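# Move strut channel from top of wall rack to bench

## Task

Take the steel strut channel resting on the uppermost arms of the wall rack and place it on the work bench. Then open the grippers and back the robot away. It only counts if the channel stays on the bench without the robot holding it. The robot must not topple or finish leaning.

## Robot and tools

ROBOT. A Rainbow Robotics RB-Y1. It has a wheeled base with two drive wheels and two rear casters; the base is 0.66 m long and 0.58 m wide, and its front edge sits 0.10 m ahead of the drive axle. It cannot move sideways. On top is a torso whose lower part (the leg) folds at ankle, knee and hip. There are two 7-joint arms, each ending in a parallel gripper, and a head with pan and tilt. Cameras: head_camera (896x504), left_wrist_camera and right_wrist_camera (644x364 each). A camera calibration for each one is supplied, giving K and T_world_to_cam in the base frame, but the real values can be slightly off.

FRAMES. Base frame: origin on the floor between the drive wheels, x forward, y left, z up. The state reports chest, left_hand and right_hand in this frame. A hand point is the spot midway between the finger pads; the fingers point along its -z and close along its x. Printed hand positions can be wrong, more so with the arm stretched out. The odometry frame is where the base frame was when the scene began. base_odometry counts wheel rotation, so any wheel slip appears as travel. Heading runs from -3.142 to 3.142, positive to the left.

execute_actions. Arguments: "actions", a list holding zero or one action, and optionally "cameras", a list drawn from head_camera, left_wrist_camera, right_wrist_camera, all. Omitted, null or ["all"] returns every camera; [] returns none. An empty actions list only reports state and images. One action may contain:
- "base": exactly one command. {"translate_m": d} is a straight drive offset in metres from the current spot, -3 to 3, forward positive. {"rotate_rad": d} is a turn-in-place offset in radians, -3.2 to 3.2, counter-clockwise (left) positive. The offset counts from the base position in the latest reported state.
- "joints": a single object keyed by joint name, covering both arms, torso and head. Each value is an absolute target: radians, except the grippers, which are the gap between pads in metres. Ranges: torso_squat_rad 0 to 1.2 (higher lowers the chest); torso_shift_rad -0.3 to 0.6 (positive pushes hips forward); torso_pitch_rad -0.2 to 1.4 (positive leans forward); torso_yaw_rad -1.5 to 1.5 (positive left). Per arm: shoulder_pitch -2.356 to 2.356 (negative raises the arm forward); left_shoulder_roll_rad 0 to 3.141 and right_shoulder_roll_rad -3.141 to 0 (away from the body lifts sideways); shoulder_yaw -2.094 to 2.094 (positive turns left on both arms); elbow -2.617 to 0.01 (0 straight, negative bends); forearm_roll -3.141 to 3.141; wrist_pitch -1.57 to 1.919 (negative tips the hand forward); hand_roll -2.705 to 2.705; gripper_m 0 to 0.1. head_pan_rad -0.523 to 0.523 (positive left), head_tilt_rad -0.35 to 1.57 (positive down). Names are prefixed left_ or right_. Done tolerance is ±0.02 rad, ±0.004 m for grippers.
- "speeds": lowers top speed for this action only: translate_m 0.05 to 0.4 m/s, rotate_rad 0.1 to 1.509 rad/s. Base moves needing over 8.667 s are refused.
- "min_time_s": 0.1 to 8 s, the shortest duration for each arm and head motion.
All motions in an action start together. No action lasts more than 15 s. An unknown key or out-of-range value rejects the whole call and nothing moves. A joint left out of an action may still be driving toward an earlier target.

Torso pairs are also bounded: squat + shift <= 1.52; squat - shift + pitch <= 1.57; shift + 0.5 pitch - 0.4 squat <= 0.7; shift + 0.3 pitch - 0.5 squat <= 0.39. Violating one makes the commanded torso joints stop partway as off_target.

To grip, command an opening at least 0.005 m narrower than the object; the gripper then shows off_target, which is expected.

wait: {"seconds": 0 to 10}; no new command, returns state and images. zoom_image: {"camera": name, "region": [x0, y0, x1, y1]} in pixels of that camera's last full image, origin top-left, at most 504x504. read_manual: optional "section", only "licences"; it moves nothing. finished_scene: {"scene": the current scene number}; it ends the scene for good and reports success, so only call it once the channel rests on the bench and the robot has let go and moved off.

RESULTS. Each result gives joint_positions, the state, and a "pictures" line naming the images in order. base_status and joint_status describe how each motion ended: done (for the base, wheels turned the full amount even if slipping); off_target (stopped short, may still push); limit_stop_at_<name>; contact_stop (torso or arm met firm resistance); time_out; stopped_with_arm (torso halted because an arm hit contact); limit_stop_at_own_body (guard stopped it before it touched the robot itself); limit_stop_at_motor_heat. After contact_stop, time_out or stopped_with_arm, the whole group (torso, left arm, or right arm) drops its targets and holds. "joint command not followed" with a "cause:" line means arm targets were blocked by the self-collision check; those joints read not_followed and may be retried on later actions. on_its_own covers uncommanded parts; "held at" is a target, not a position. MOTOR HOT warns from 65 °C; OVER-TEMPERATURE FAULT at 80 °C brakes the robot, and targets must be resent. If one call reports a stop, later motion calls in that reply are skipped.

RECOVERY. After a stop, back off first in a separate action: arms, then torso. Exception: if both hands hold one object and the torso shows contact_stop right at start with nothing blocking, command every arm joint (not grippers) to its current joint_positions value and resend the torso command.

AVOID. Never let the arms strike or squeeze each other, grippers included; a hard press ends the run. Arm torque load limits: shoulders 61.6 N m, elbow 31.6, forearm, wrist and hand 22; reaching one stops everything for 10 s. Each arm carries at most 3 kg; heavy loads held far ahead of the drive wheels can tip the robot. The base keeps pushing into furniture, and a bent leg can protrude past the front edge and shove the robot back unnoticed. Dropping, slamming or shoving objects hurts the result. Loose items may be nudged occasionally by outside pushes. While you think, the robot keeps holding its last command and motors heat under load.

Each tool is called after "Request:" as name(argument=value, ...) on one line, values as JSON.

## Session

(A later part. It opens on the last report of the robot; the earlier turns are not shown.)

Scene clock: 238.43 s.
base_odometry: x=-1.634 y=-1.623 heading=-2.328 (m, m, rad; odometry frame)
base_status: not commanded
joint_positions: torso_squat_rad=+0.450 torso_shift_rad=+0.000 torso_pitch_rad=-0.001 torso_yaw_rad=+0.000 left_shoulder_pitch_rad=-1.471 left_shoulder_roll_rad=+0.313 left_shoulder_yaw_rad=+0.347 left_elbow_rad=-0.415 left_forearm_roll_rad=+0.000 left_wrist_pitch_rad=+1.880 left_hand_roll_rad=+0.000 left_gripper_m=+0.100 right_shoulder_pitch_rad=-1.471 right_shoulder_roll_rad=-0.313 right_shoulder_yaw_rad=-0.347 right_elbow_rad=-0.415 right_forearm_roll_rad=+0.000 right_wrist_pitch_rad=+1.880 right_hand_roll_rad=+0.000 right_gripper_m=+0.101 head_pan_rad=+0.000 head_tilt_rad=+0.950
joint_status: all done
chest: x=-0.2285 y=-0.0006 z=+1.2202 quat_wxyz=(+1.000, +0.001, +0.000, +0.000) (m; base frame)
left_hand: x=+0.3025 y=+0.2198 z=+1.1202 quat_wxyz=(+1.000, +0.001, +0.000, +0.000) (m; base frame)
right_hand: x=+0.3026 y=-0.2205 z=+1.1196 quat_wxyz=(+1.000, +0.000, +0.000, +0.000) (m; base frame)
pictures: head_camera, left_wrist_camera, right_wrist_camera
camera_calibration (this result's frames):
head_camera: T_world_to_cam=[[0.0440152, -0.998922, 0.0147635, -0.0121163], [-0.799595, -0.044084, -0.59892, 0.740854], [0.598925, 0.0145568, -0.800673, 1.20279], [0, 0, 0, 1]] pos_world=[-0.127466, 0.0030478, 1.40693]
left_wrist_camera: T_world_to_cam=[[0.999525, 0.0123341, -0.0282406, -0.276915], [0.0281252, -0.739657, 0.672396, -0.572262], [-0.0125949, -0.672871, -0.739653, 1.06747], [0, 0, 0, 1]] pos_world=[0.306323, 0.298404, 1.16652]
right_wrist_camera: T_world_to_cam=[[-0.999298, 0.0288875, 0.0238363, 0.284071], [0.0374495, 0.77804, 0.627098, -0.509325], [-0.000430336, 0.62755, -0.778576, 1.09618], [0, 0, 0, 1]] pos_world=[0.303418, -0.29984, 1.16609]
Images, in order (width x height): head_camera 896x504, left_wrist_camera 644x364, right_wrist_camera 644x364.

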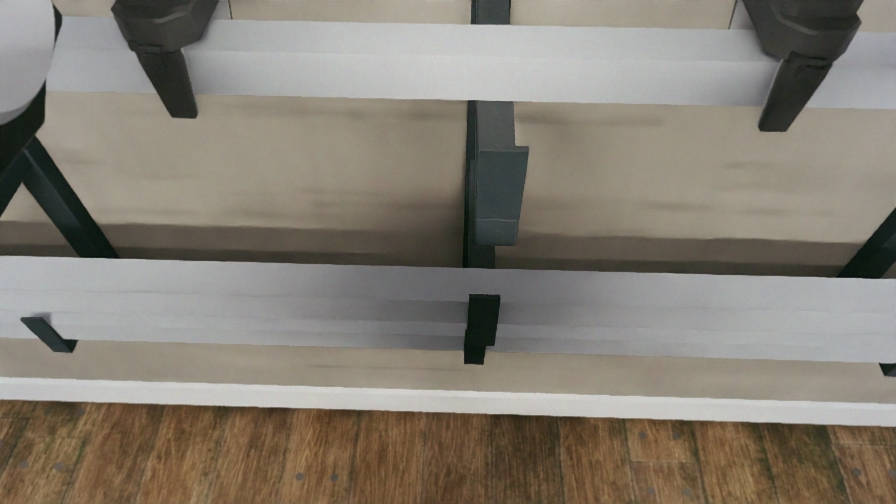

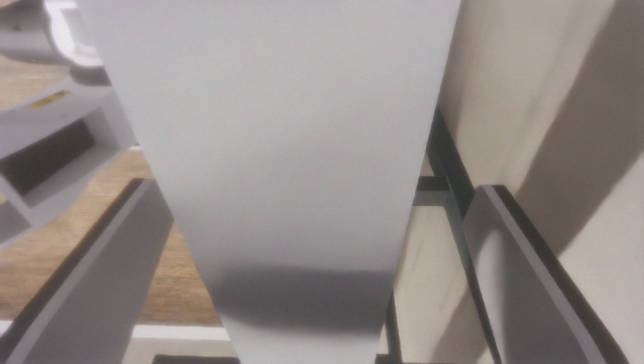

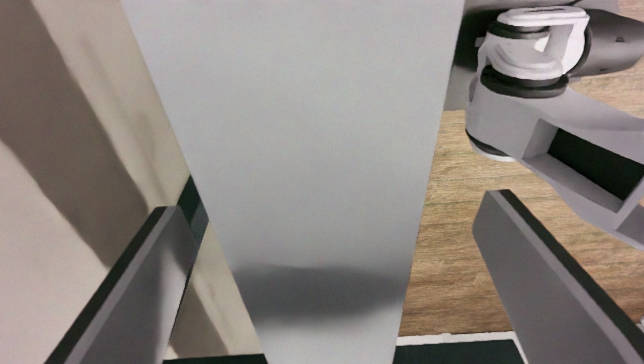

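Request:
execute_actions(actions=[{"joints":{"torso_squat_rad":0.482}}], cameras=[])

Request:
execute_actions(actions=[{"joints":{"left_gripper_m":0.02,"right_gripper_m":0.02}}])

Scene clock: 244.97 s.
base_odometry: x=-1.634 y=-1.623 heading=-2.328 (m, m, rad; odometry frame)
base_status: not commanded
joint_positions: torso_squat_rad=+0.482 torso_shift_rad=+0.000 torso_pitch_rad=-0.001 torso_yaw_rad=+0.000 left_shoulder_pitch_rad=-1.471 left_shoulder_roll_rad=+0.313 left_shoulder_yaw_rad=+0.347 left_elbow_rad=-0.415 left_forearm_roll_rad=+0.000 left_wrist_pitch_rad=+1.880 left_hand_roll_rad=+0.000 left_gripper_m=+0.100 right_shoulder_pitch_rad=-1.471 right_shoulder_roll_rad=-0.313 right_shoulder_yaw_rad=-0.347 right_elbow_rad=-0.415 right_forearm_roll_rad=+0.000 right_wrist_pitch_rad=+1.880 right_hand_roll_rad=+0.000 right_gripper_m=+0.101 head_pan_rad=+0.000 head_tilt_rad=+0.950
joint_status: all done
chest: x=-0.2285 y=-0.0006 z=+1.2102 quat_wxyz=(+1.000, +0.001, +0.000, +0.000) (m; base frame)
left_hand: x=+0.3025 y=+0.2198 z=+1.1102 quat_wxyz=(+1.000, +0.001, +0.000, +0.000) (m; base frame)
right_hand: x=+0.3026 y=-0.2205 z=+1.1095 quat_wxyz=(+1.000, +0.000, +0.000, +0.000) (m; base frame)
pictures: none
No camera images: the call's "cameras" was empty. Leave "cameras" out to get every camera's image.

Scene clock: 246.27 s.
base_odometry: x=-1.634 y=-1.623 heading=-2.328 (m, m, rad; odometry frame)
base_status: not commanded
joint_positions: torso_squat_rad=+0.482 torso_shift_rad=+0.000 torso_pitch_rad=-0.001 torso_yaw_rad=+0.000 left_shoulder_pitch_rad=-1.471 left_shoulder_roll_rad=+0.313 left_shoulder_yaw_rad=+0.347 left_elbow_rad=-0.415 left_forearm_roll_rad=+0.000 left_wrist_pitch_rad=+1.880 left_hand_roll_rad=+0.000 left_gripper_m=+0.041 right_shoulder_pitch_rad=-1.471 right_shoulder_roll_rad=-0.313 right_shoulder_yaw_rad=-0.347 right_elbow_rad=-0.415 right_forearm_roll_rad=+0.000 right_wrist_pitch_rad=+1.880 right_hand_roll_rad=+0.000 right_gripper_m=+0.042 head_pan_rad=+0.000 head_tilt_rad=+0.950
joint_status: left_gripper_m off_target (ended at +0.041, target +0.020); right_gripper_m off_target (ended at +0.042, target +0.020)
chest: x=-0.2285 y=-0.0006 z=+1.2102 quat_wxyz=(+1.000, +0.001, +0.000, +0.000) (m; base frame)
left_hand: x=+0.3024 y=+0.2200 z=+1.1102 quat_wxyz=(+1.000, +0.001, +0.000, +0.000) (m; base frame)
right_hand: x=+0.3027 y=-0.2206 z=+1.1096 quat_wxyz=(+1.000, +0.000, +0.000, +0.000) (m; base frame)
pictures: head_camera, left_wrist_camera, right_wrist_camera
camera_calibration (this result's frames):
head_camera: T_world_to_cam=[[0.0440976, -0.998919, 0.0147246, -0.0119167], [-0.799605, -0.044127, -0.598902, 0.734821], [0.598905, 0.0146363, -0.800687, 1.19473], [0, 0, 0, 1]] pos_world=[-0.127439, 0.00303519, 1.39687]
left_wrist_camera: T_world_to_cam=[[0.999519, 0.0126397, -0.0283136, -0.277178], [0.0283987, -0.739745, 0.672287, -0.565325], [-0.0124474, -0.672768, -0.739749, 1.06016], [0, 0, 0, 1]] pos_world=[0.306295, 0.29855, 1.15647]
right_wrist_camera: T_world_to_cam=[[-0.999311, 0.0290283, 0.0231276, 0.285325], [0.0371145, 0.778104, 0.627039, -0.50282], [0.000206203, 0.627465, -0.778645, 1.08832], [0, 0, 0, 1]] pos_world=[0.303566, -0.299922, 1.15611]
Images, in order (width x height): head_camera 896x504, left_wrist_camera 644x364, right_wrist_camera 644x364.

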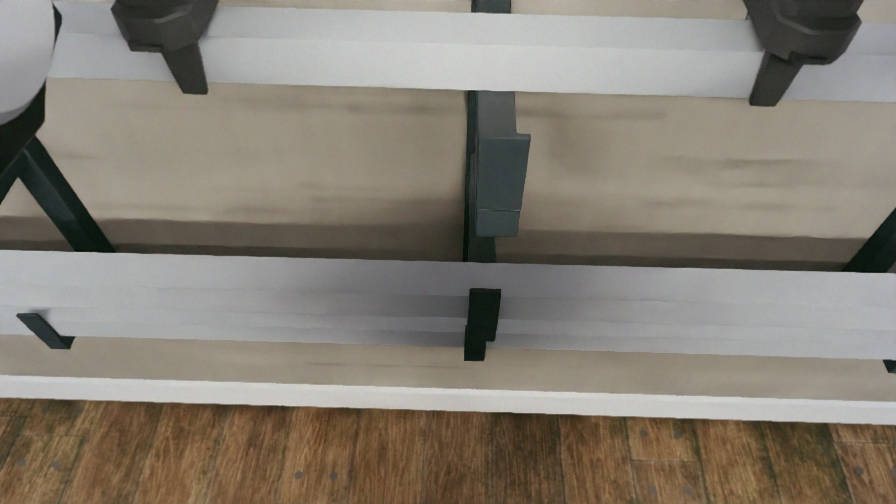

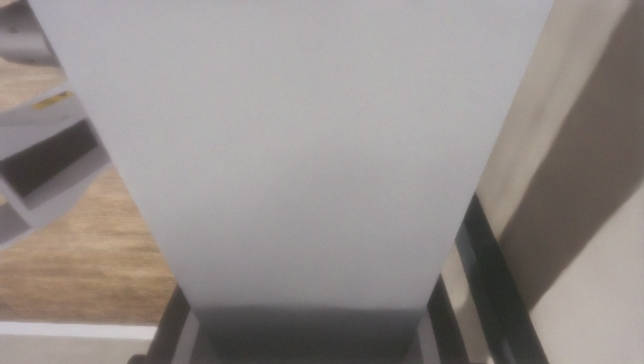

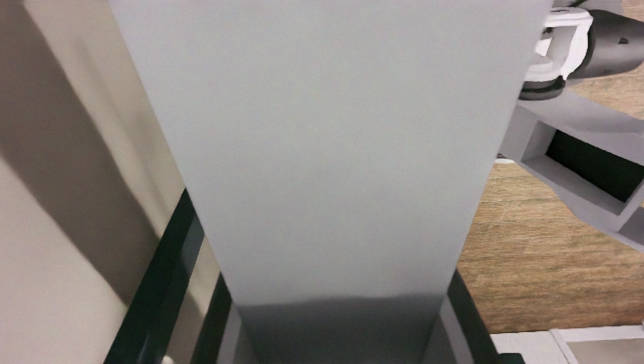

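Request:
execute_actions(actions=[{"joints":{"torso_squat_rad":0.0,"torso_pitch_rad":-0.13,"head_tilt_rad":0.85}}])

Scene clock: 252.73 s.
base_odometry: x=-1.634 y=-1.623 heading=-2.328 (m, m, rad; odometry frame)
base_status: not commanded
joint_positions: torso_squat_rad=+0.000 torso_shift_rad=+0.000 torso_pitch_rad=-0.129 torso_yaw_rad=+0.000 left_shoulder_pitch_rad=-1.468 left_shoulder_roll_rad=+0.312 left_shoulder_yaw_rad=+0.347 left_elbow_rad=-0.414 left_forearm_roll_rad=+0.000 left_wrist_pitch_rad=+1.880 left_hand_roll_rad=+0.000 left_gripper_m=+0.041 right_shoulder_pitch_rad=-1.469 right_shoulder_roll_rad=-0.312 right_shoulder_yaw_rad=-0.347 right_elbow_rad=-0.414 right_forearm_roll_rad=+0.000 right_wrist_pitch_rad=+1.880 right_hand_roll_rad=+0.000 right_gripper_m=+0.041 head_pan_rad=+0.000 head_tilt_rad=+0.850
joint_status: all done
chest: x=-0.2677 y=-0.0006 z=+1.2874 quat_wxyz=(+0.998, +0.001, -0.064, +0.000) (m; base frame)
left_hand: x=+0.2712 y=+0.2200 z=+1.2542 quat_wxyz=(+0.998, +0.001, -0.062, +0.000) (m; base frame)
right_hand: x=+0.2715 y=-0.2206 z=+1.2538 quat_wxyz=(+0.998, +0.000, -0.062, +0.000) (m; base frame)
pictures: head_camera, left_wrist_camera, right_wrist_camera
camera_calibration (this result's frames):
head_camera: T_world_to_cam=[[0.0394531, -0.998927, 0.0242417, -0.0256631], [-0.643658, -0.0439634, -0.76405, 1.01803], [0.764296, 0.0145408, -0.644702, 1.10904], [0, 0, 0, 1]] pos_world=[-0.191353, 0.00299444, 1.49345]
left_wrist_camera: T_world_to_cam=[[0.995334, 0.0127929, 0.0956349, -0.396231], [-0.0549373, -0.73968, 0.670713, -0.636666], [0.0793195, -0.672838, -0.735526, 1.13617], [0, 0, 0, 1]] pos_world=[0.269285, 0.298597, 1.3006]
right_wrist_camera: T_world_to_cam=[[-0.994509, 0.0291336, -0.100516, 0.404481], [-0.040569, 0.778044, 0.626899, -0.570783], [0.0964698, 0.627534, -0.772589, 1.16694], [0, 0, 0, 1]] pos_world=[0.266529, -0.299986, 1.30005]
Images, in order (width x height): head_camera 896x504, left_wrist_camera 644x364, right_wrist_camera 644x364.

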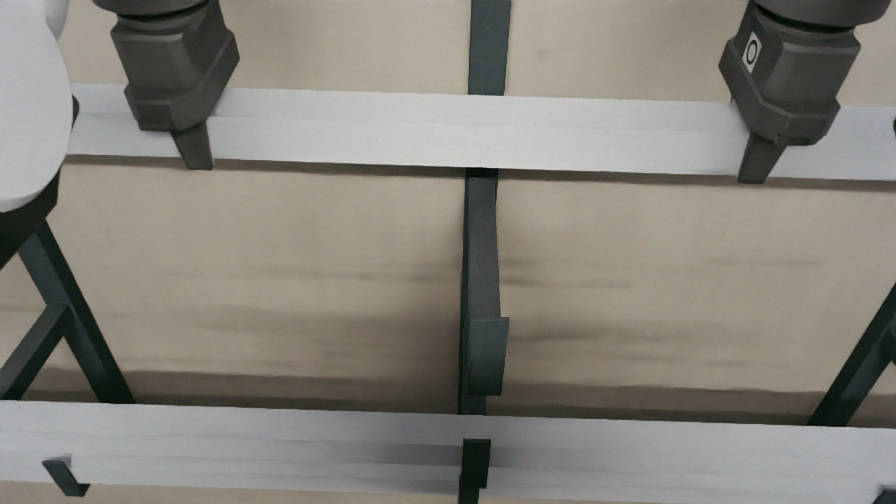

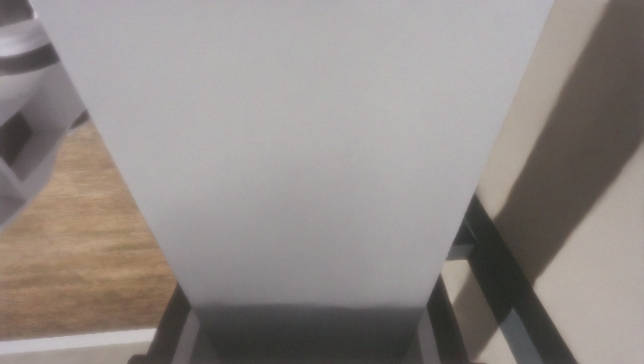

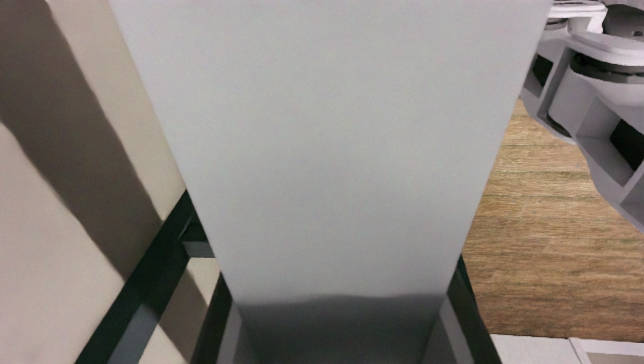

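Request:
execute_actions(actions=[{"base":{"translate_m":-1.0}}], cameras=["head_camera"])

Request:
execute_actions(actions=[{"base":{"rotate_rad":3.04},"joints":{"torso_pitch_rad":0.0,"torso_squat_rad":0.6,"head_tilt_rad":0.35}}], cameras=["head_camera"])

Scene clock: 279.07 s.
base_odometry: x=-0.947 y=-0.896 heading=-2.329 (m, m, rad; odometry frame)
base_status: done
joint_positions: torso_squat_rad=+0.000 torso_shift_rad=+0.000 torso_pitch_rad=-0.129 torso_yaw_rad=+0.000 left_shoulder_pitch_rad=-1.468 left_shoulder_roll_rad=+0.312 left_shoulder_yaw_rad=+0.347 left_elbow_rad=-0.414 left_forearm_roll_rad=+0.000 left_wrist_pitch_rad=+1.880 left_hand_roll_rad=+0.000 left_gripper_m=+0.041 right_shoulder_pitch_rad=-1.469 right_shoulder_roll_rad=-0.312 right_shoulder_yaw_rad=-0.347 right_elbow_rad=-0.414 right_forearm_roll_rad=+0.000 right_wrist_pitch_rad=+1.880 right_hand_roll_rad=+0.000 right_gripper_m=+0.041 head_pan_rad=+0.000 head_tilt_rad=+0.850
joint_status: not commanded
chest: x=-0.2677 y=-0.0006 z=+1.2874 quat_wxyz=(+0.998, +0.001, -0.064, +0.000) (m; base frame)
left_hand: x=+0.2712 y=+0.2200 z=+1.2541 quat_wxyz=(+0.998, +0.001, -0.062, +0.000) (m; base frame)
right_hand: x=+0.2714 y=-0.2206 z=+1.2537 quat_wxyz=(+0.998, +0.000, -0.062, +0.000) (m; base frame)
pictures: head_camera
camera_calibration (this result's frames):
head_camera: T_world_to_cam=[[0.0394159, -0.998929, 0.0242379, -0.0256686], [-0.643642, -0.0439361, -0.764065, 1.01807], [0.764311, 0.0145158, -0.644684, 1.10901], [0, 0, 0, 1]] pos_world=[-0.191345, 0.00299063, 1.49345]
Images, in order (width x height): head_camera 896x504.

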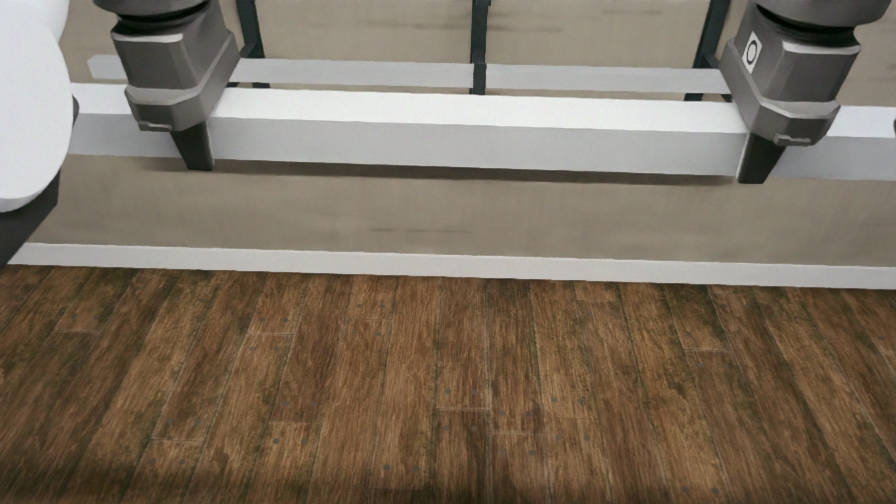

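Scene clock: 284.33 s.
base_odometry: x=-0.947 y=-0.896 heading=+0.710 (m, m, rad; odometry frame)
base_status: done
joint_positions: torso_squat_rad=+0.600 torso_shift_rad=+0.000 torso_pitch_rad=+0.001 torso_yaw_rad=+0.000 left_shoulder_pitch_rad=-1.468 left_shoulder_roll_rad=+0.312 left_shoulder_yaw_rad=+0.347 left_elbow_rad=-0.414 left_forearm_roll_rad=+0.000 left_wrist_pitch_rad=+1.880 left_hand_roll_rad=+0.000 left_gripper_m=+0.041 right_shoulder_pitch_rad=-1.468 right_shoulder_roll_rad=-0.312 right_shoulder_yaw_rad=-0.347 right_elbow_rad=-0.414 right_forearm_roll_rad=+0.000 right_wrist_pitch_rad=+1.880 right_hand_roll_rad=+0.000 right_gripper_m=+0.042 head_pan_rad=+0.000 head_tilt_rad=+0.350
joint_status: all done
chest: x=-0.2276 y=-0.0006 z=+1.1677 quat_wxyz=(+1.000, +0.001, +0.001, +0.000) (m; base frame)
left_hand: x=+0.3024 y=+0.2200 z=+1.0649 quat_wxyz=(+1.000, +0.001, +0.003, +0.000) (m; base frame)
right_hand: x=+0.3026 y=-0.2205 z=+1.0644 quat_wxyz=(+1.000, +0.000, +0.003, +0.000) (m; base frame)
pictures: head_camera
camera_calibration (this result's frames):
head_camera: T_world_to_cam=[[0.0274059, -0.998954, 0.0366146, -0.0446613], [-0.323671, -0.0435229, -0.945168, 1.28171], [0.945773, 0.0140521, -0.324525, 0.579922], [0, 0, 0, 1]] pos_world=[-0.1324, 0.00301995, 1.40126]
Images, in order (width x height): head_camera 896x504.

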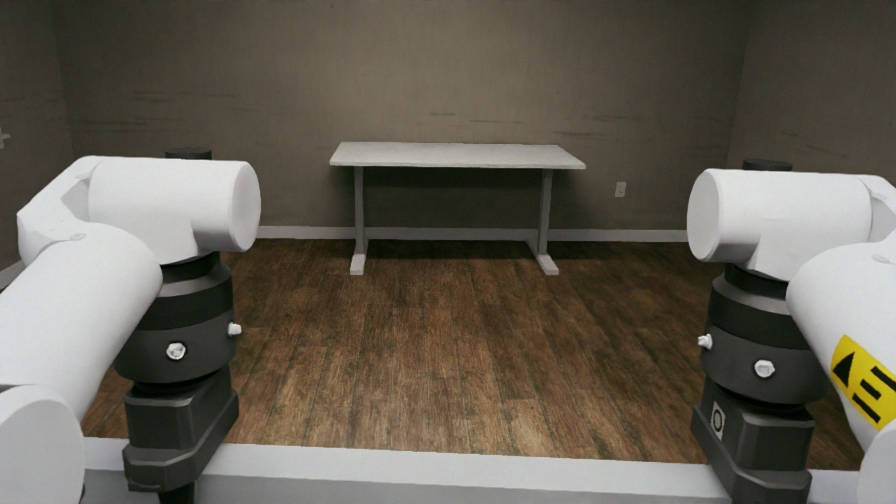

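Request:
execute_actions(actions=[{"base":{"rotate_rad":-0.04}}], cameras=[])

Request:
execute_actions(actions=[{"base":{"translate_m":2.5},"joints":{"torso_squat_rad":0.75}}], cameras=[])

Request:
execute_actions(actions=[{"base":{"rotate_rad":0.146},"joints":{"head_tilt_rad":0.45}}], cameras=["head_camera"])

Scene clock: 295.23 s.
base_odometry: x=-0.946 y=-0.896 heading=+0.670 (m, m, rad; odometry frame)
base_status: done
joint_positions: torso_squat_rad=+0.600 torso_shift_rad=+0.000 torso_pitch_rad=+0.001 torso_yaw_rad=+0.000 left_shoulder_pitch_rad=-1.468 left_shoulder_roll_rad=+0.312 left_shoulder_yaw_rad=+0.347 left_elbow_rad=-0.414 left_forearm_roll_rad=+0.000 left_wrist_pitch_rad=+1.880 left_hand_roll_rad=+0.000 left_gripper_m=+0.041 right_shoulder_pitch_rad=-1.468 right_shoulder_roll_rad=-0.312 right_shoulder_yaw_rad=-0.347 right_elbow_rad=-0.414 right_forearm_roll_rad=+0.000 right_wrist_pitch_rad=+1.880 right_hand_roll_rad=+0.000 right_gripper_m=+0.042 head_pan_rad=+0.000 head_tilt_rad=+0.350
joint_status: not commanded
chest: x=-0.2276 y=-0.0006 z=+1.1677 quat_wxyz=(+1.000, +0.001, +0.001, +0.000) (m; base frame)
left_hand: x=+0.3024 y=+0.2200 z=+1.0649 quat_wxyz=(+1.000, +0.001, +0.003, +0.000) (m; base frame)
right_hand: x=+0.3026 y=-0.2206 z=+1.0644 quat_wxyz=(+1.000, +0.000, +0.003, +0.000) (m; base frame)
pictures: none
No camera images: the call's "cameras" was empty. Leave "cameras" out to get every camera's image.

Scene clock: 302.83 s.
base_odometry: x=+1.012 y=+0.658 heading=+0.671 (m, m, rad; odometry frame)
base_status: done
joint_positions: torso_squat_rad=+0.750 torso_shift_rad=+0.000 torso_pitch_rad=+0.001 torso_yaw_rad=+0.000 left_shoulder_pitch_rad=-1.468 left_shoulder_roll_rad=+0.312 left_shoulder_yaw_rad=+0.347 left_elbow_rad=-0.414 left_forearm_roll_rad=+0.000 left_wrist_pitch_rad=+1.880 left_hand_roll_rad=+0.000 left_gripper_m=+0.041 right_shoulder_pitch_rad=-1.468 right_shoulder_roll_rad=-0.312 right_shoulder_yaw_rad=-0.347 right_elbow_rad=-0.414 right_forearm_roll_rad=+0.000 right_wrist_pitch_rad=+1.880 right_hand_roll_rad=+0.000 right_gripper_m=+0.042 head_pan_rad=+0.000 head_tilt_rad=+0.350
joint_status: all done
chest: x=-0.2276 y=-0.0006 z=+1.1022 quat_wxyz=(+1.000, +0.001, +0.001, +0.000) (m; base frame)
left_hand: x=+0.3025 y=+0.2200 z=+0.9993 quat_wxyz=(+1.000, +0.001, +0.003, +0.000) (m; base frame)
right_hand: x=+0.3026 y=-0.2205 z=+0.9988 quat_wxyz=(+1.000, +0.000, +0.003, +0.000) (m; base frame)
pictures: none
No camera images: the call's "cameras" was empty. Leave "cameras" out to get every camera's image.

Scene clock: 304.27 s.
base_odometry: x=+1.012 y=+0.658 heading=+0.816 (m, m, rad; odometry frame)
base_status: done
joint_positions: torso_squat_rad=+0.750 torso_shift_rad=+0.000 torso_pitch_rad=+0.001 torso_yaw_rad=+0.000 left_shoulder_pitch_rad=-1.468 left_shoulder_roll_rad=+0.312 left_shoulder_yaw_rad=+0.347 left_elbow_rad=-0.414 left_forearm_roll_rad=+0.000 left_wrist_pitch_rad=+1.880 left_hand_roll_rad=+0.000 left_gripper_m=+0.041 right_shoulder_pitch_rad=-1.468 right_shoulder_roll_rad=-0.312 right_shoulder_yaw_rad=-0.347 right_elbow_rad=-0.414 right_forearm_roll_rad=+0.000 right_wrist_pitch_rad=+1.880 right_hand_roll_rad=+0.000 right_gripper_m=+0.042 head_pan_rad=+0.000 head_tilt_rad=+0.450
joint_status: all done
chest: x=-0.2276 y=-0.0006 z=+1.1022 quat_wxyz=(+1.000, +0.001, +0.001, +0.000) (m; base frame)
left_hand: x=+0.3024 y=+0.2200 z=+0.9993 quat_wxyz=(+1.000, +0.001, +0.003, +0.000) (m; base frame)
right_hand: x=+0.3026 y=-0.2205 z=+0.9988 quat_wxyz=(+1.000, +0.000, +0.003, +0.000) (m; base frame)
pictures: head_camera
camera_calibration (this result's frames):
head_camera: T_world_to_cam=[[0.0310564, -0.998949, 0.0337088, -0.0377166], [-0.416471, -0.043591, -0.908103, 1.15246], [0.908618, 0.0141636, -0.417388, 0.671864], [0, 0, 0, 1]] pos_world=[-0.129328, 0.00304408, 1.32826]
Images, in order (width x height): head_camera 896x504.

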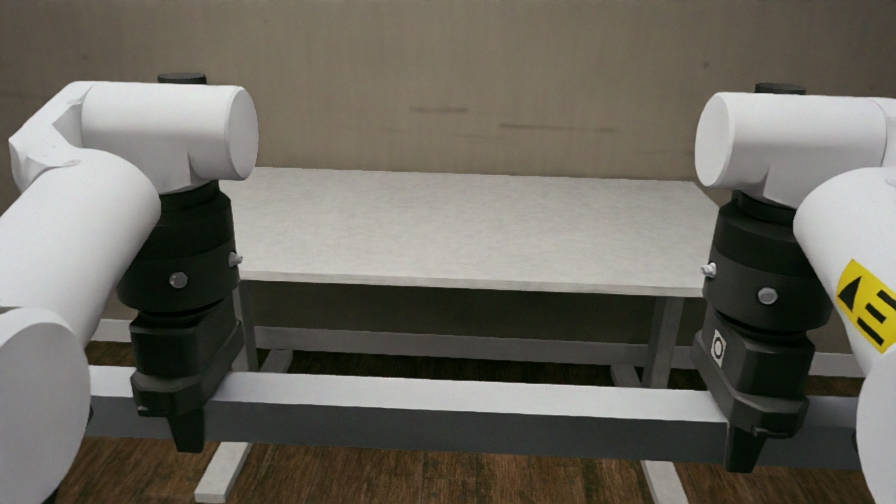

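Request:
zoom_image(camera="head_camera", region=[220, 150, 720, 430])

Region (220, 150, 720, 430) of head_camera's 896x504 image, scaled by 1.008, with more detail than that image has; it fills the top 282 rows of this view, and the rest is white.

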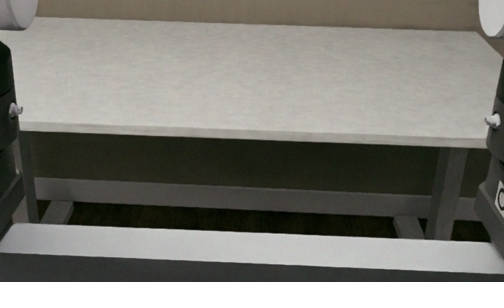

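Request:
execute_actions(actions=[{"base":{"translate_m":0.9},"joints":{"torso_squat_rad":0.95,"torso_pitch_rad":0.1,"left_wrist_pitch_rad":1.785,"right_wrist_pitch_rad":1.785,"head_tilt_rad":0.8},"min_time_s":1}])

Scene clock: 331.53 s.
base_odometry: x=+1.628 y=+1.314 heading=+0.817 (m, m, rad; odometry frame)
base_status: done
joint_positions: torso_squat_rad=+0.950 torso_shift_rad=+0.000 torso_pitch_rad=+0.102 torso_yaw_rad=+0.000 left_shoulder_pitch_rad=-1.468 left_shoulder_roll_rad=+0.312 left_shoulder_yaw_rad=+0.347 left_elbow_rad=-0.414 left_forearm_roll_rad=+0.000 left_wrist_pitch_rad=+1.785 left_hand_roll_rad=+0.000 left_gripper_m=+0.041 right_shoulder_pitch_rad=-1.468 right_shoulder_roll_rad=-0.312 right_shoulder_yaw_rad=-0.347 right_elbow_rad=-0.414 right_forearm_roll_rad=+0.000 right_wrist_pitch_rad=+1.785 right_hand_roll_rad=+0.000 right_gripper_m=+0.041 head_pan_rad=+0.000 head_tilt_rad=+0.800
joint_status: all done
chest: x=-0.1966 y=-0.0005 z=+0.9956 quat_wxyz=(+0.999, +0.001, +0.051, +0.000) (m; base frame)
left_hand: x=+0.3423 y=+0.2201 z=+0.8389 quat_wxyz=(+1.000, +0.001, +0.005, +0.000) (m; base frame)
right_hand: x=+0.3424 y=-0.2203 z=+0.8384 quat_wxyz=(+1.000, +0.000, +0.005, +0.000) (m; base frame)
pictures: head_camera, left_wrist_camera, right_wrist_camera
camera_calibration (this result's frames):
head_camera: T_world_to_cam=[[0.04311, -0.998929, 0.0168128, -0.0135529], [-0.770119, -0.0439463, -0.636385, 0.695324], [0.636442, 0.0144867, -0.771189, 0.95964], [0, 0, 0, 1]] pos_world=[-0.0746883, 0.00311654, 1.18278]
left_wrist_camera: T_world_to_cam=[[0.999141, 0.0125959, -0.0394783, -0.315232], [0.0358778, -0.739661, 0.672022, -0.386329], [-0.0207359, -0.672862, -0.739478, 0.862673], [0, 0, 0, 1]] pos_world=[0.34671, 0.298677, 0.885104]
right_wrist_camera: T_world_to_cam=[[-0.998974, 0.0289058, 0.0348508, 0.321287], [0.0443756, 0.777966, 0.626738, -0.336676], [-0.00899641, 0.627641, -0.778451, 0.88004], [0, 0, 0, 1]] pos_world=[0.343815, -0.299714, 0.884878]
Images, in order (width x height): head_camera 896x504, left_wrist_camera 644x364, right_wrist_camera 644x364.

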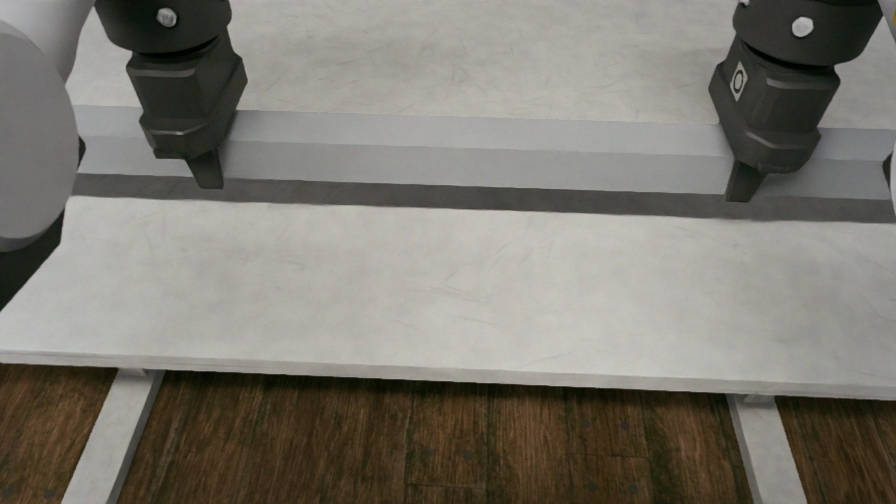

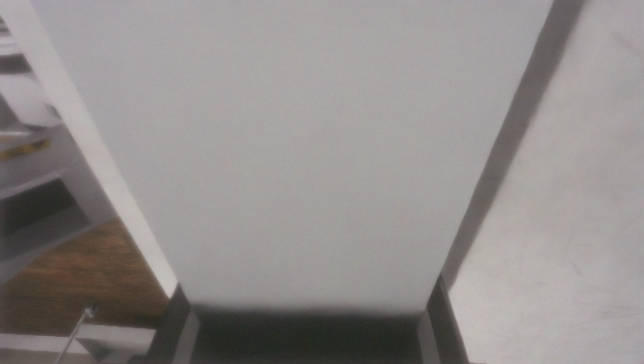

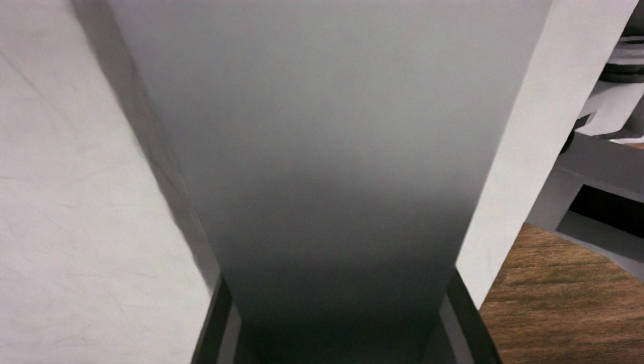

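Request:
execute_actions(actions=[{"joints":{"torso_squat_rad":1.08,"head_tilt_rad":0.9}}])

Scene clock: 340.07 s.
base_odometry: x=+1.628 y=+1.314 heading=+0.817 (m, m, rad; odometry frame)
base_status: not commanded
joint_positions: torso_squat_rad=+1.080 torso_shift_rad=+0.000 torso_pitch_rad=+0.101 torso_yaw_rad=+0.000 left_shoulder_pitch_rad=-1.469 left_shoulder_roll_rad=+0.312 left_shoulder_yaw_rad=+0.347 left_elbow_rad=-0.414 left_forearm_roll_rad=+0.000 left_wrist_pitch_rad=+1.785 left_hand_roll_rad=+0.000 left_gripper_m=+0.041 right_shoulder_pitch_rad=-1.468 right_shoulder_roll_rad=-0.312 right_shoulder_yaw_rad=-0.347 right_elbow_rad=-0.414 right_forearm_roll_rad=+0.000 right_wrist_pitch_rad=+1.785 right_hand_roll_rad=+0.000 right_gripper_m=+0.041 head_pan_rad=+0.000 head_tilt_rad=+0.900
joint_status: all done
chest: x=-0.1968 y=-0.0005 z=+0.9183 quat_wxyz=(+0.999, +0.001, +0.051, +0.000) (m; base frame)
left_hand: x=+0.3424 y=+0.2201 z=+0.7621 quat_wxyz=(+1.000, +0.001, +0.005, +0.000) (m; base frame)
right_hand: x=+0.3423 y=-0.2203 z=+0.7613 quat_wxyz=(+1.000, +0.000, +0.005, +0.000) (m; base frame)
pictures: head_camera, left_wrist_camera, right_wrist_camera
camera_calibration (this result's frames):
head_camera: T_world_to_cam=[[0.0446979, -0.998923, 0.0124442, -0.00710774], [-0.829609, -0.0440557, -0.556603, 0.547823], [0.556552, 0.0145552, -0.830685, 0.954197], [0, 0, 0, 1]] pos_world=[-0.0762637, 0.0031461, 1.09765]
left_wrist_camera: T_world_to_cam=[[0.999185, 0.0125138, -0.0383693, -0.319174], [0.0350708, -0.739673, 0.672052, -0.334525], [-0.0199708, -0.67285, -0.739509, 0.805677], [0, 0, 0, 1]] pos_world=[0.346736, 0.298655, 0.808378]
right_wrist_camera: T_world_to_cam=[[-0.998986, 0.0289273, 0.0344942, 0.324153], [0.0441689, 0.777942, 0.626781, -0.288351], [-0.00870339, 0.627669, -0.778431, 0.819928], [0, 0, 0, 1]] pos_world=[0.343697, -0.2997, 0.80781]
Images, in order (width x height): head_camera 896x504, left_wrist_camera 644x364, right_wrist_camera 644x364.

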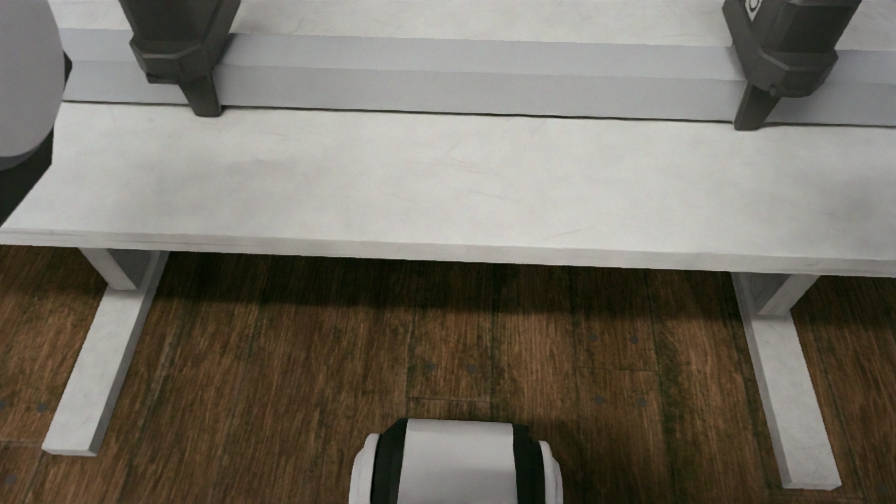

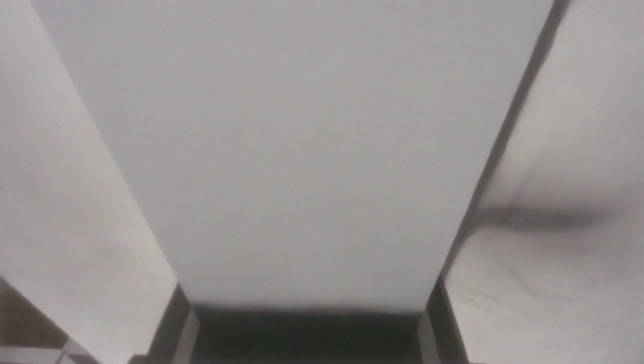

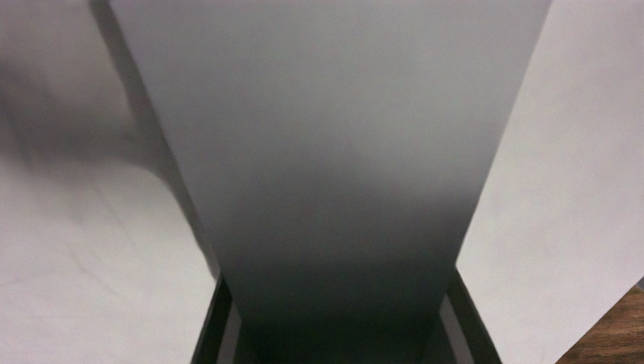

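Request:
execute_actions(actions=[{"joints":{"torso_squat_rad":1.097}}])

Scene clock: 345.23 s.
base_odometry: x=+1.628 y=+1.314 heading=+0.817 (m, m, rad; odometry frame)
base_status: not commanded
joint_positions: torso_squat_rad=+1.097 torso_shift_rad=-0.001 torso_pitch_rad=+0.097 torso_yaw_rad=+0.000 left_shoulder_pitch_rad=-1.477 left_shoulder_roll_rad=+0.315 left_shoulder_yaw_rad=+0.347 left_elbow_rad=-0.418 left_forearm_roll_rad=+0.000 left_wrist_pitch_rad=+1.786 left_hand_roll_rad=+0.000 left_gripper_m=+0.041 right_shoulder_pitch_rad=-1.472 right_shoulder_roll_rad=-0.314 right_shoulder_yaw_rad=-0.347 right_elbow_rad=-0.416 right_forearm_roll_rad=+0.000 right_wrist_pitch_rad=+1.785 right_hand_roll_rad=+0.000 right_gripper_m=+0.042 head_pan_rad=+0.000 head_tilt_rad=+0.900
joint_status: all done
chest: x=-0.1984 y=-0.0006 z=+0.9077 quat_wxyz=(+0.999, +0.001, +0.049, +0.000) (m; base frame)
left_hand: x=+0.3439 y=+0.2199 z=+0.7592 quat_wxyz=(+1.000, +0.001, -0.003, +0.000) (m; base frame)
right_hand: x=+0.3427 y=-0.2204 z=+0.7555 quat_wxyz=(+1.000, +0.001, +0.000, +0.000) (m; base frame)
pictures: head_camera, left_wrist_camera, right_wrist_camera
camera_calibration (this result's frames):
head_camera: T_world_to_cam=[[0.0447192, -0.998924, 0.0122978, -0.00688726], [-0.827421, -0.043934, -0.559861, 0.543932], [0.559799, 0.014861, -0.828495, 0.944986], [0, 0, 0, 1]] pos_world=[-0.0786332, 0.00297377, 1.08753]
left_wrist_camera: T_world_to_cam=[[0.99966, 0.0122975, -0.0229761, -0.332574], [0.024551, -0.740081, 0.672069, -0.32898], [-0.00873943, -0.672405, -0.740132, 0.799937], [0, 0, 0, 1]] pos_world=[0.347529, 0.2985, 0.805515]
right_wrist_camera: T_world_to_cam=[[-0.999283, 0.0289454, 0.0243955, 0.332443], [0.0378459, 0.777803, 0.627368, -0.282949], [-0.000815464, 0.627841, -0.778341, 0.812715], [0, 0, 0, 1]] pos_world=[0.343576, -0.2998, 0.801972]
Images, in order (width x height): head_camera 896x504, left_wrist_camera 644x364, right_wrist_camera 644x364.

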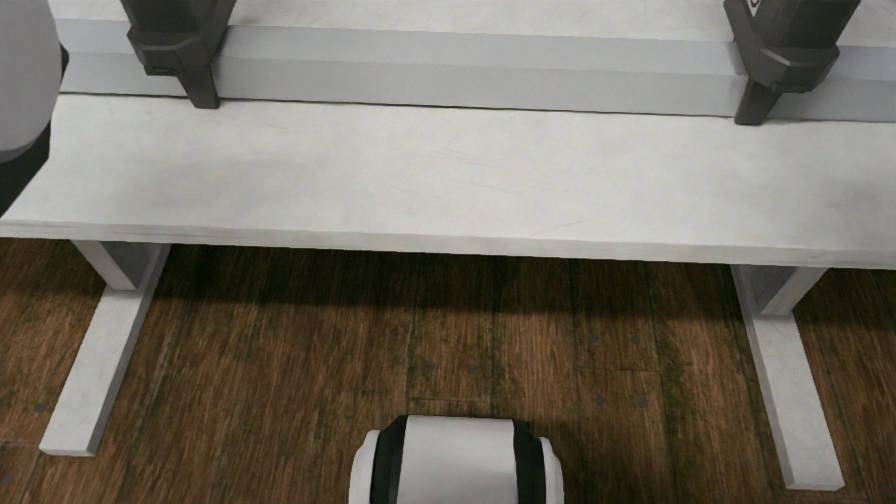

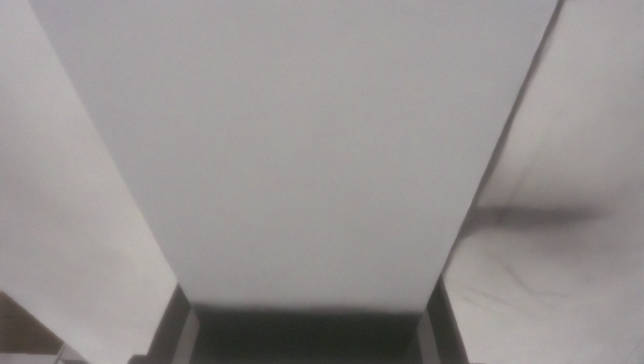

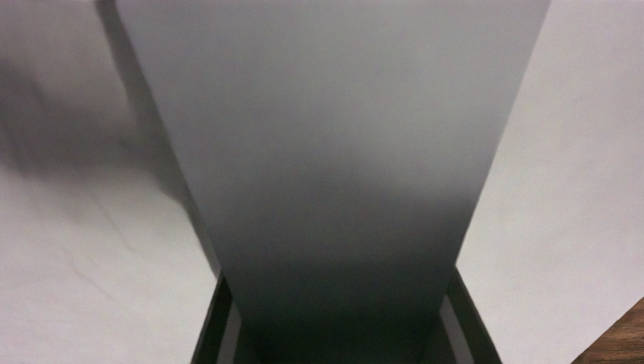

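Request:
execute_actions(actions=[{"joints":{"torso_squat_rad":1.092,"left_gripper_m":0.075,"right_gripper_m":0.075}}])

Scene clock: 351.50 s.
base_odometry: x=+1.628 y=+1.314 heading=+0.817 (m, m, rad; odometry frame)
base_status: not commanded
joint_positions: torso_squat_rad=+1.092 torso_shift_rad=-0.001 torso_pitch_rad=+0.099 torso_yaw_rad=+0.000 left_shoulder_pitch_rad=-1.475 left_shoulder_roll_rad=+0.315 left_shoulder_yaw_rad=+0.347 left_elbow_rad=-0.417 left_forearm_roll_rad=+0.000 left_wrist_pitch_rad=+1.785 left_hand_roll_rad=+0.000 left_gripper_m=+0.075 right_shoulder_pitch_rad=-1.471 right_shoulder_roll_rad=-0.313 right_shoulder_yaw_rad=-0.347 right_elbow_rad=-0.415 right_forearm_roll_rad=+0.000 right_wrist_pitch_rad=+1.785 right_hand_roll_rad=+0.000 right_gripper_m=+0.075 head_pan_rad=+0.000 head_tilt_rad=+0.900
joint_status: all done
chest: x=-0.1977 y=-0.0006 z=+0.9108 quat_wxyz=(+0.999, +0.001, +0.049, +0.000) (m; base frame)
left_hand: x=+0.3439 y=+0.2200 z=+0.7603 quat_wxyz=(+1.000, +0.001, -0.001, +0.000) (m; base frame)
right_hand: x=+0.3426 y=-0.2204 z=+0.7566 quat_wxyz=(+1.000, +0.001, +0.002, +0.000) (m; base frame)
pictures: head_camera, left_wrist_camera, right_wrist_camera
camera_calibration (this result's frames):
head_camera: T_world_to_cam=[[0.0447379, -0.998924, 0.0122245, -0.00688775], [-0.828335, -0.0439327, -0.558507, 0.544846], [0.558444, 0.0148604, -0.829409, 0.947751], [0, 0, 0, 1]] pos_world=[-0.0776424, 0.00297224, 1.09046]
left_wrist_camera: T_world_to_cam=[[0.999566, 0.0123814, -0.0267242, -0.329673], [0.0271341, -0.740011, 0.672048, -0.330577], [-0.0114553, -0.672481, -0.740026, 0.801665], [0, 0, 0, 1]] pos_world=[0.347684, 0.298556, 0.806606]
right_wrist_camera: T_world_to_cam=[[-0.999172, 0.028957, 0.028566, 0.329104], [0.0404733, 0.77777, 0.627244, -0.284433], [-0.00405465, 0.627881, -0.778299, 0.814666], [0, 0, 0, 1]] pos_world=[0.343647, -0.29982, 0.803061]
Images, in order (width x height): head_camera 896x504, left_wrist_camera 644x364, right_wrist_camera 644x364.

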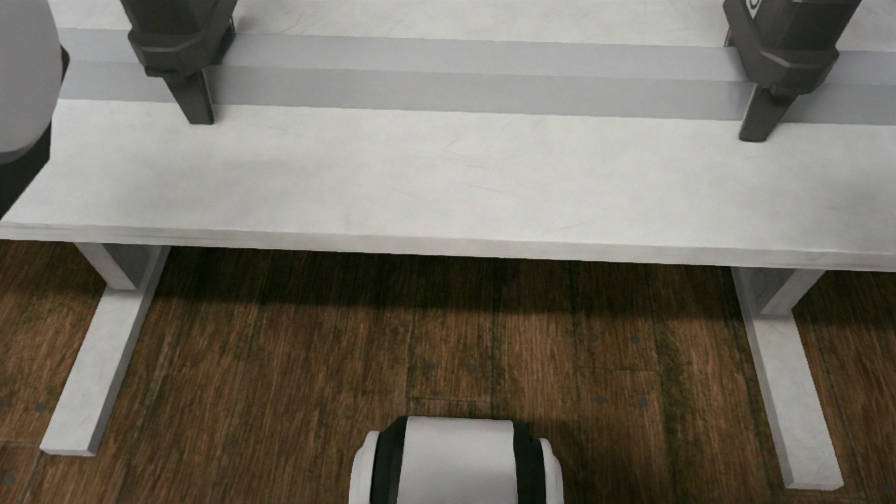

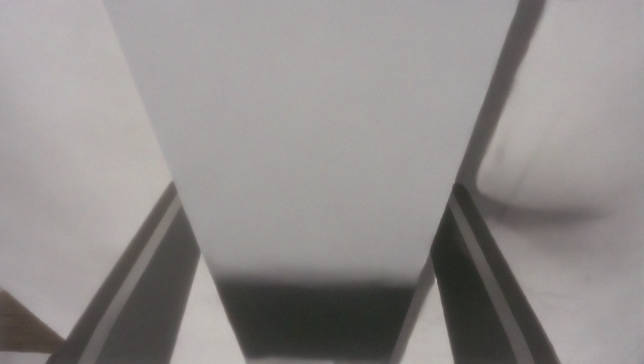

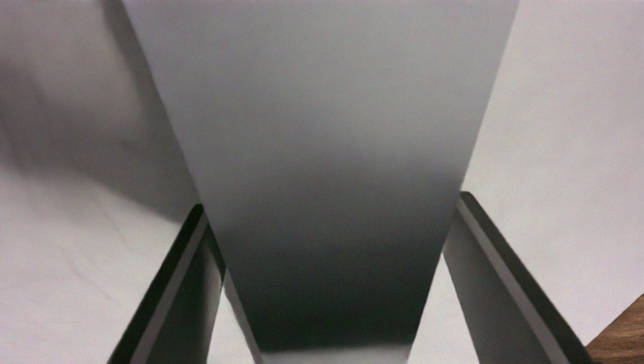

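Request:
execute_actions(actions=[{"joints":{"torso_squat_rad":0.88,"head_tilt_rad":0.6}}], cameras=["head_camera"])

Request:
execute_actions(actions=[{"base":{"translate_m":-0.85},"joints":{"torso_squat_rad":0.5,"torso_pitch_rad":0.0,"head_tilt_rad":0.5}}], cameras=["head_camera"])

Scene clock: 362.87 s.
base_odometry: x=+1.628 y=+1.314 heading=+0.817 (m, m, rad; odometry frame)
base_status: not commanded
joint_positions: torso_squat_rad=+0.880 torso_shift_rad=+0.000 torso_pitch_rad=+0.100 torso_yaw_rad=+0.000 left_shoulder_pitch_rad=-1.471 left_shoulder_roll_rad=+0.313 left_shoulder_yaw_rad=+0.347 left_elbow_rad=-0.415 left_forearm_roll_rad=+0.000 left_wrist_pitch_rad=+1.785 left_hand_roll_rad=+0.000 left_gripper_m=+0.075 right_shoulder_pitch_rad=-1.471 right_shoulder_roll_rad=-0.313 right_shoulder_yaw_rad=-0.347 right_elbow_rad=-0.415 right_forearm_roll_rad=+0.000 right_wrist_pitch_rad=+1.785 right_hand_roll_rad=+0.000 right_gripper_m=+0.075 head_pan_rad=+0.000 head_tilt_rad=+0.600
joint_status: all done
chest: x=-0.1973 y=-0.0006 z=+1.0344 quat_wxyz=(+0.999, +0.001, +0.050, +0.000) (m; base frame)
left_hand: x=+0.3428 y=+0.2200 z=+0.8805 quat_wxyz=(+1.000, +0.001, +0.003, +0.000) (m; base frame)
right_hand: x=+0.3429 y=-0.2204 z=+0.8795 quat_wxyz=(+1.000, +0.000, +0.003, +0.000) (m; base frame)
pictures: head_camera
camera_calibration (this result's frames):
head_camera: T_world_to_cam=[[0.0386895, -0.998941, 0.0248806, -0.0249024], [-0.627276, -0.0436617, -0.777573, 0.915364], [0.777836, 0.0144769, -0.628301, 0.836251], [0, 0, 0, 1]] pos_world=[-0.0753173, 0.00298398, 1.2378]
Images, in order (width x height): head_camera 896x504.

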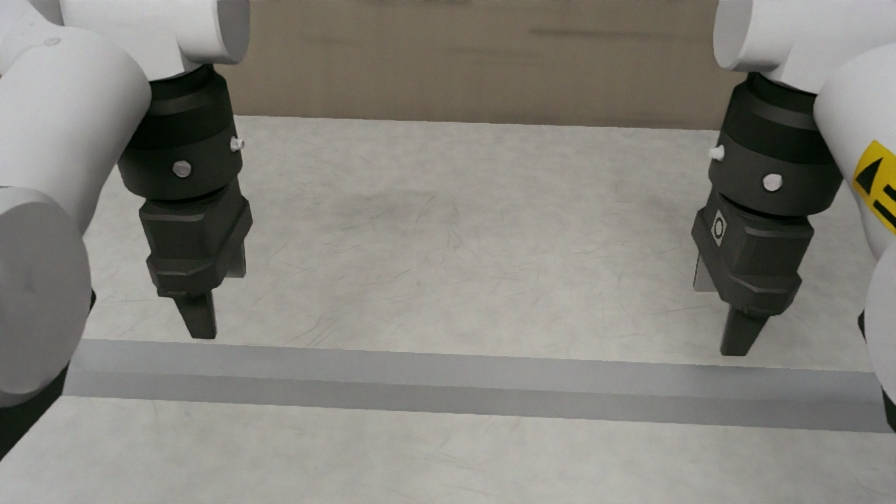

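Scene clock: 366.57 s.
base_odometry: x=+1.047 y=+0.694 heading=+0.818 (m, m, rad; odometry frame)
base_status: done
joint_positions: torso_squat_rad=+0.500 torso_shift_rad=+0.000 torso_pitch_rad=+0.000 torso_yaw_rad=+0.000 left_shoulder_pitch_rad=-1.471 left_shoulder_roll_rad=+0.313 left_shoulder_yaw_rad=+0.347 left_elbow_rad=-0.415 left_forearm_roll_rad=+0.000 left_wrist_pitch_rad=+1.785 left_hand_roll_rad=+0.000 left_gripper_m=+0.075 right_shoulder_pitch_rad=-1.471 right_shoulder_roll_rad=-0.313 right_shoulder_yaw_rad=-0.347 right_elbow_rad=-0.415 right_forearm_roll_rad=+0.000 right_wrist_pitch_rad=+1.785 right_hand_roll_rad=+0.000 right_gripper_m=+0.075 head_pan_rad=+0.000 head_tilt_rad=+0.500
joint_status: all done
chest: x=-0.2283 y=-0.0006 z=+1.2042 quat_wxyz=(+1.000, +0.001, +0.000, +0.000) (m; base frame)
left_hand: x=+0.3245 y=+0.2199 z=+1.1049 quat_wxyz=(+0.999, +0.001, -0.047, +0.000) (m; base frame)
right_hand: x=+0.3246 y=-0.2205 z=+1.1042 quat_wxyz=(+0.999, +0.000, -0.047, +0.000) (m; base frame)
pictures: head_camera
camera_calibration (this result's frames):
head_camera: T_world_to_cam=[[0.0327626, -0.998949, 0.032067, -0.0385877], [-0.460192, -0.0435583, -0.88675, 1.20577], [0.887215, 0.0142952, -0.461135, 0.77238], [0, 0, 0, 1]] pos_world=[-0.129116, 0.00293301, 1.42663]
Images, in order (width x height): head_camera 896x504.

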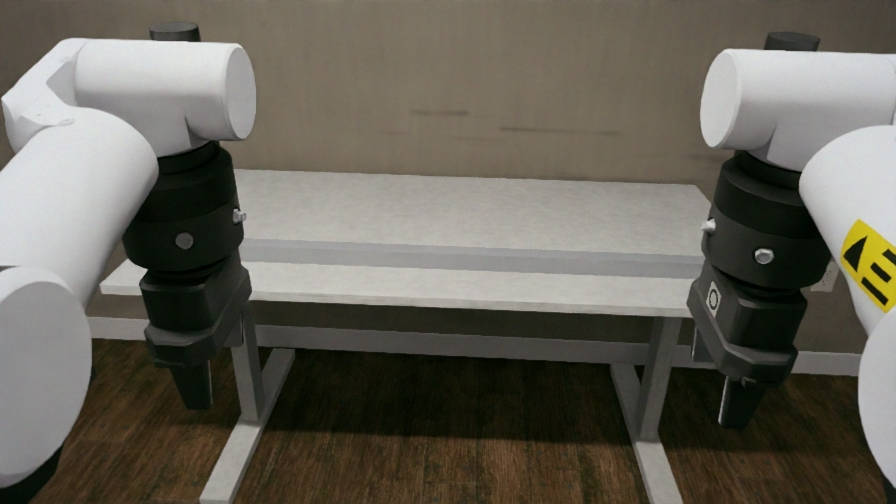

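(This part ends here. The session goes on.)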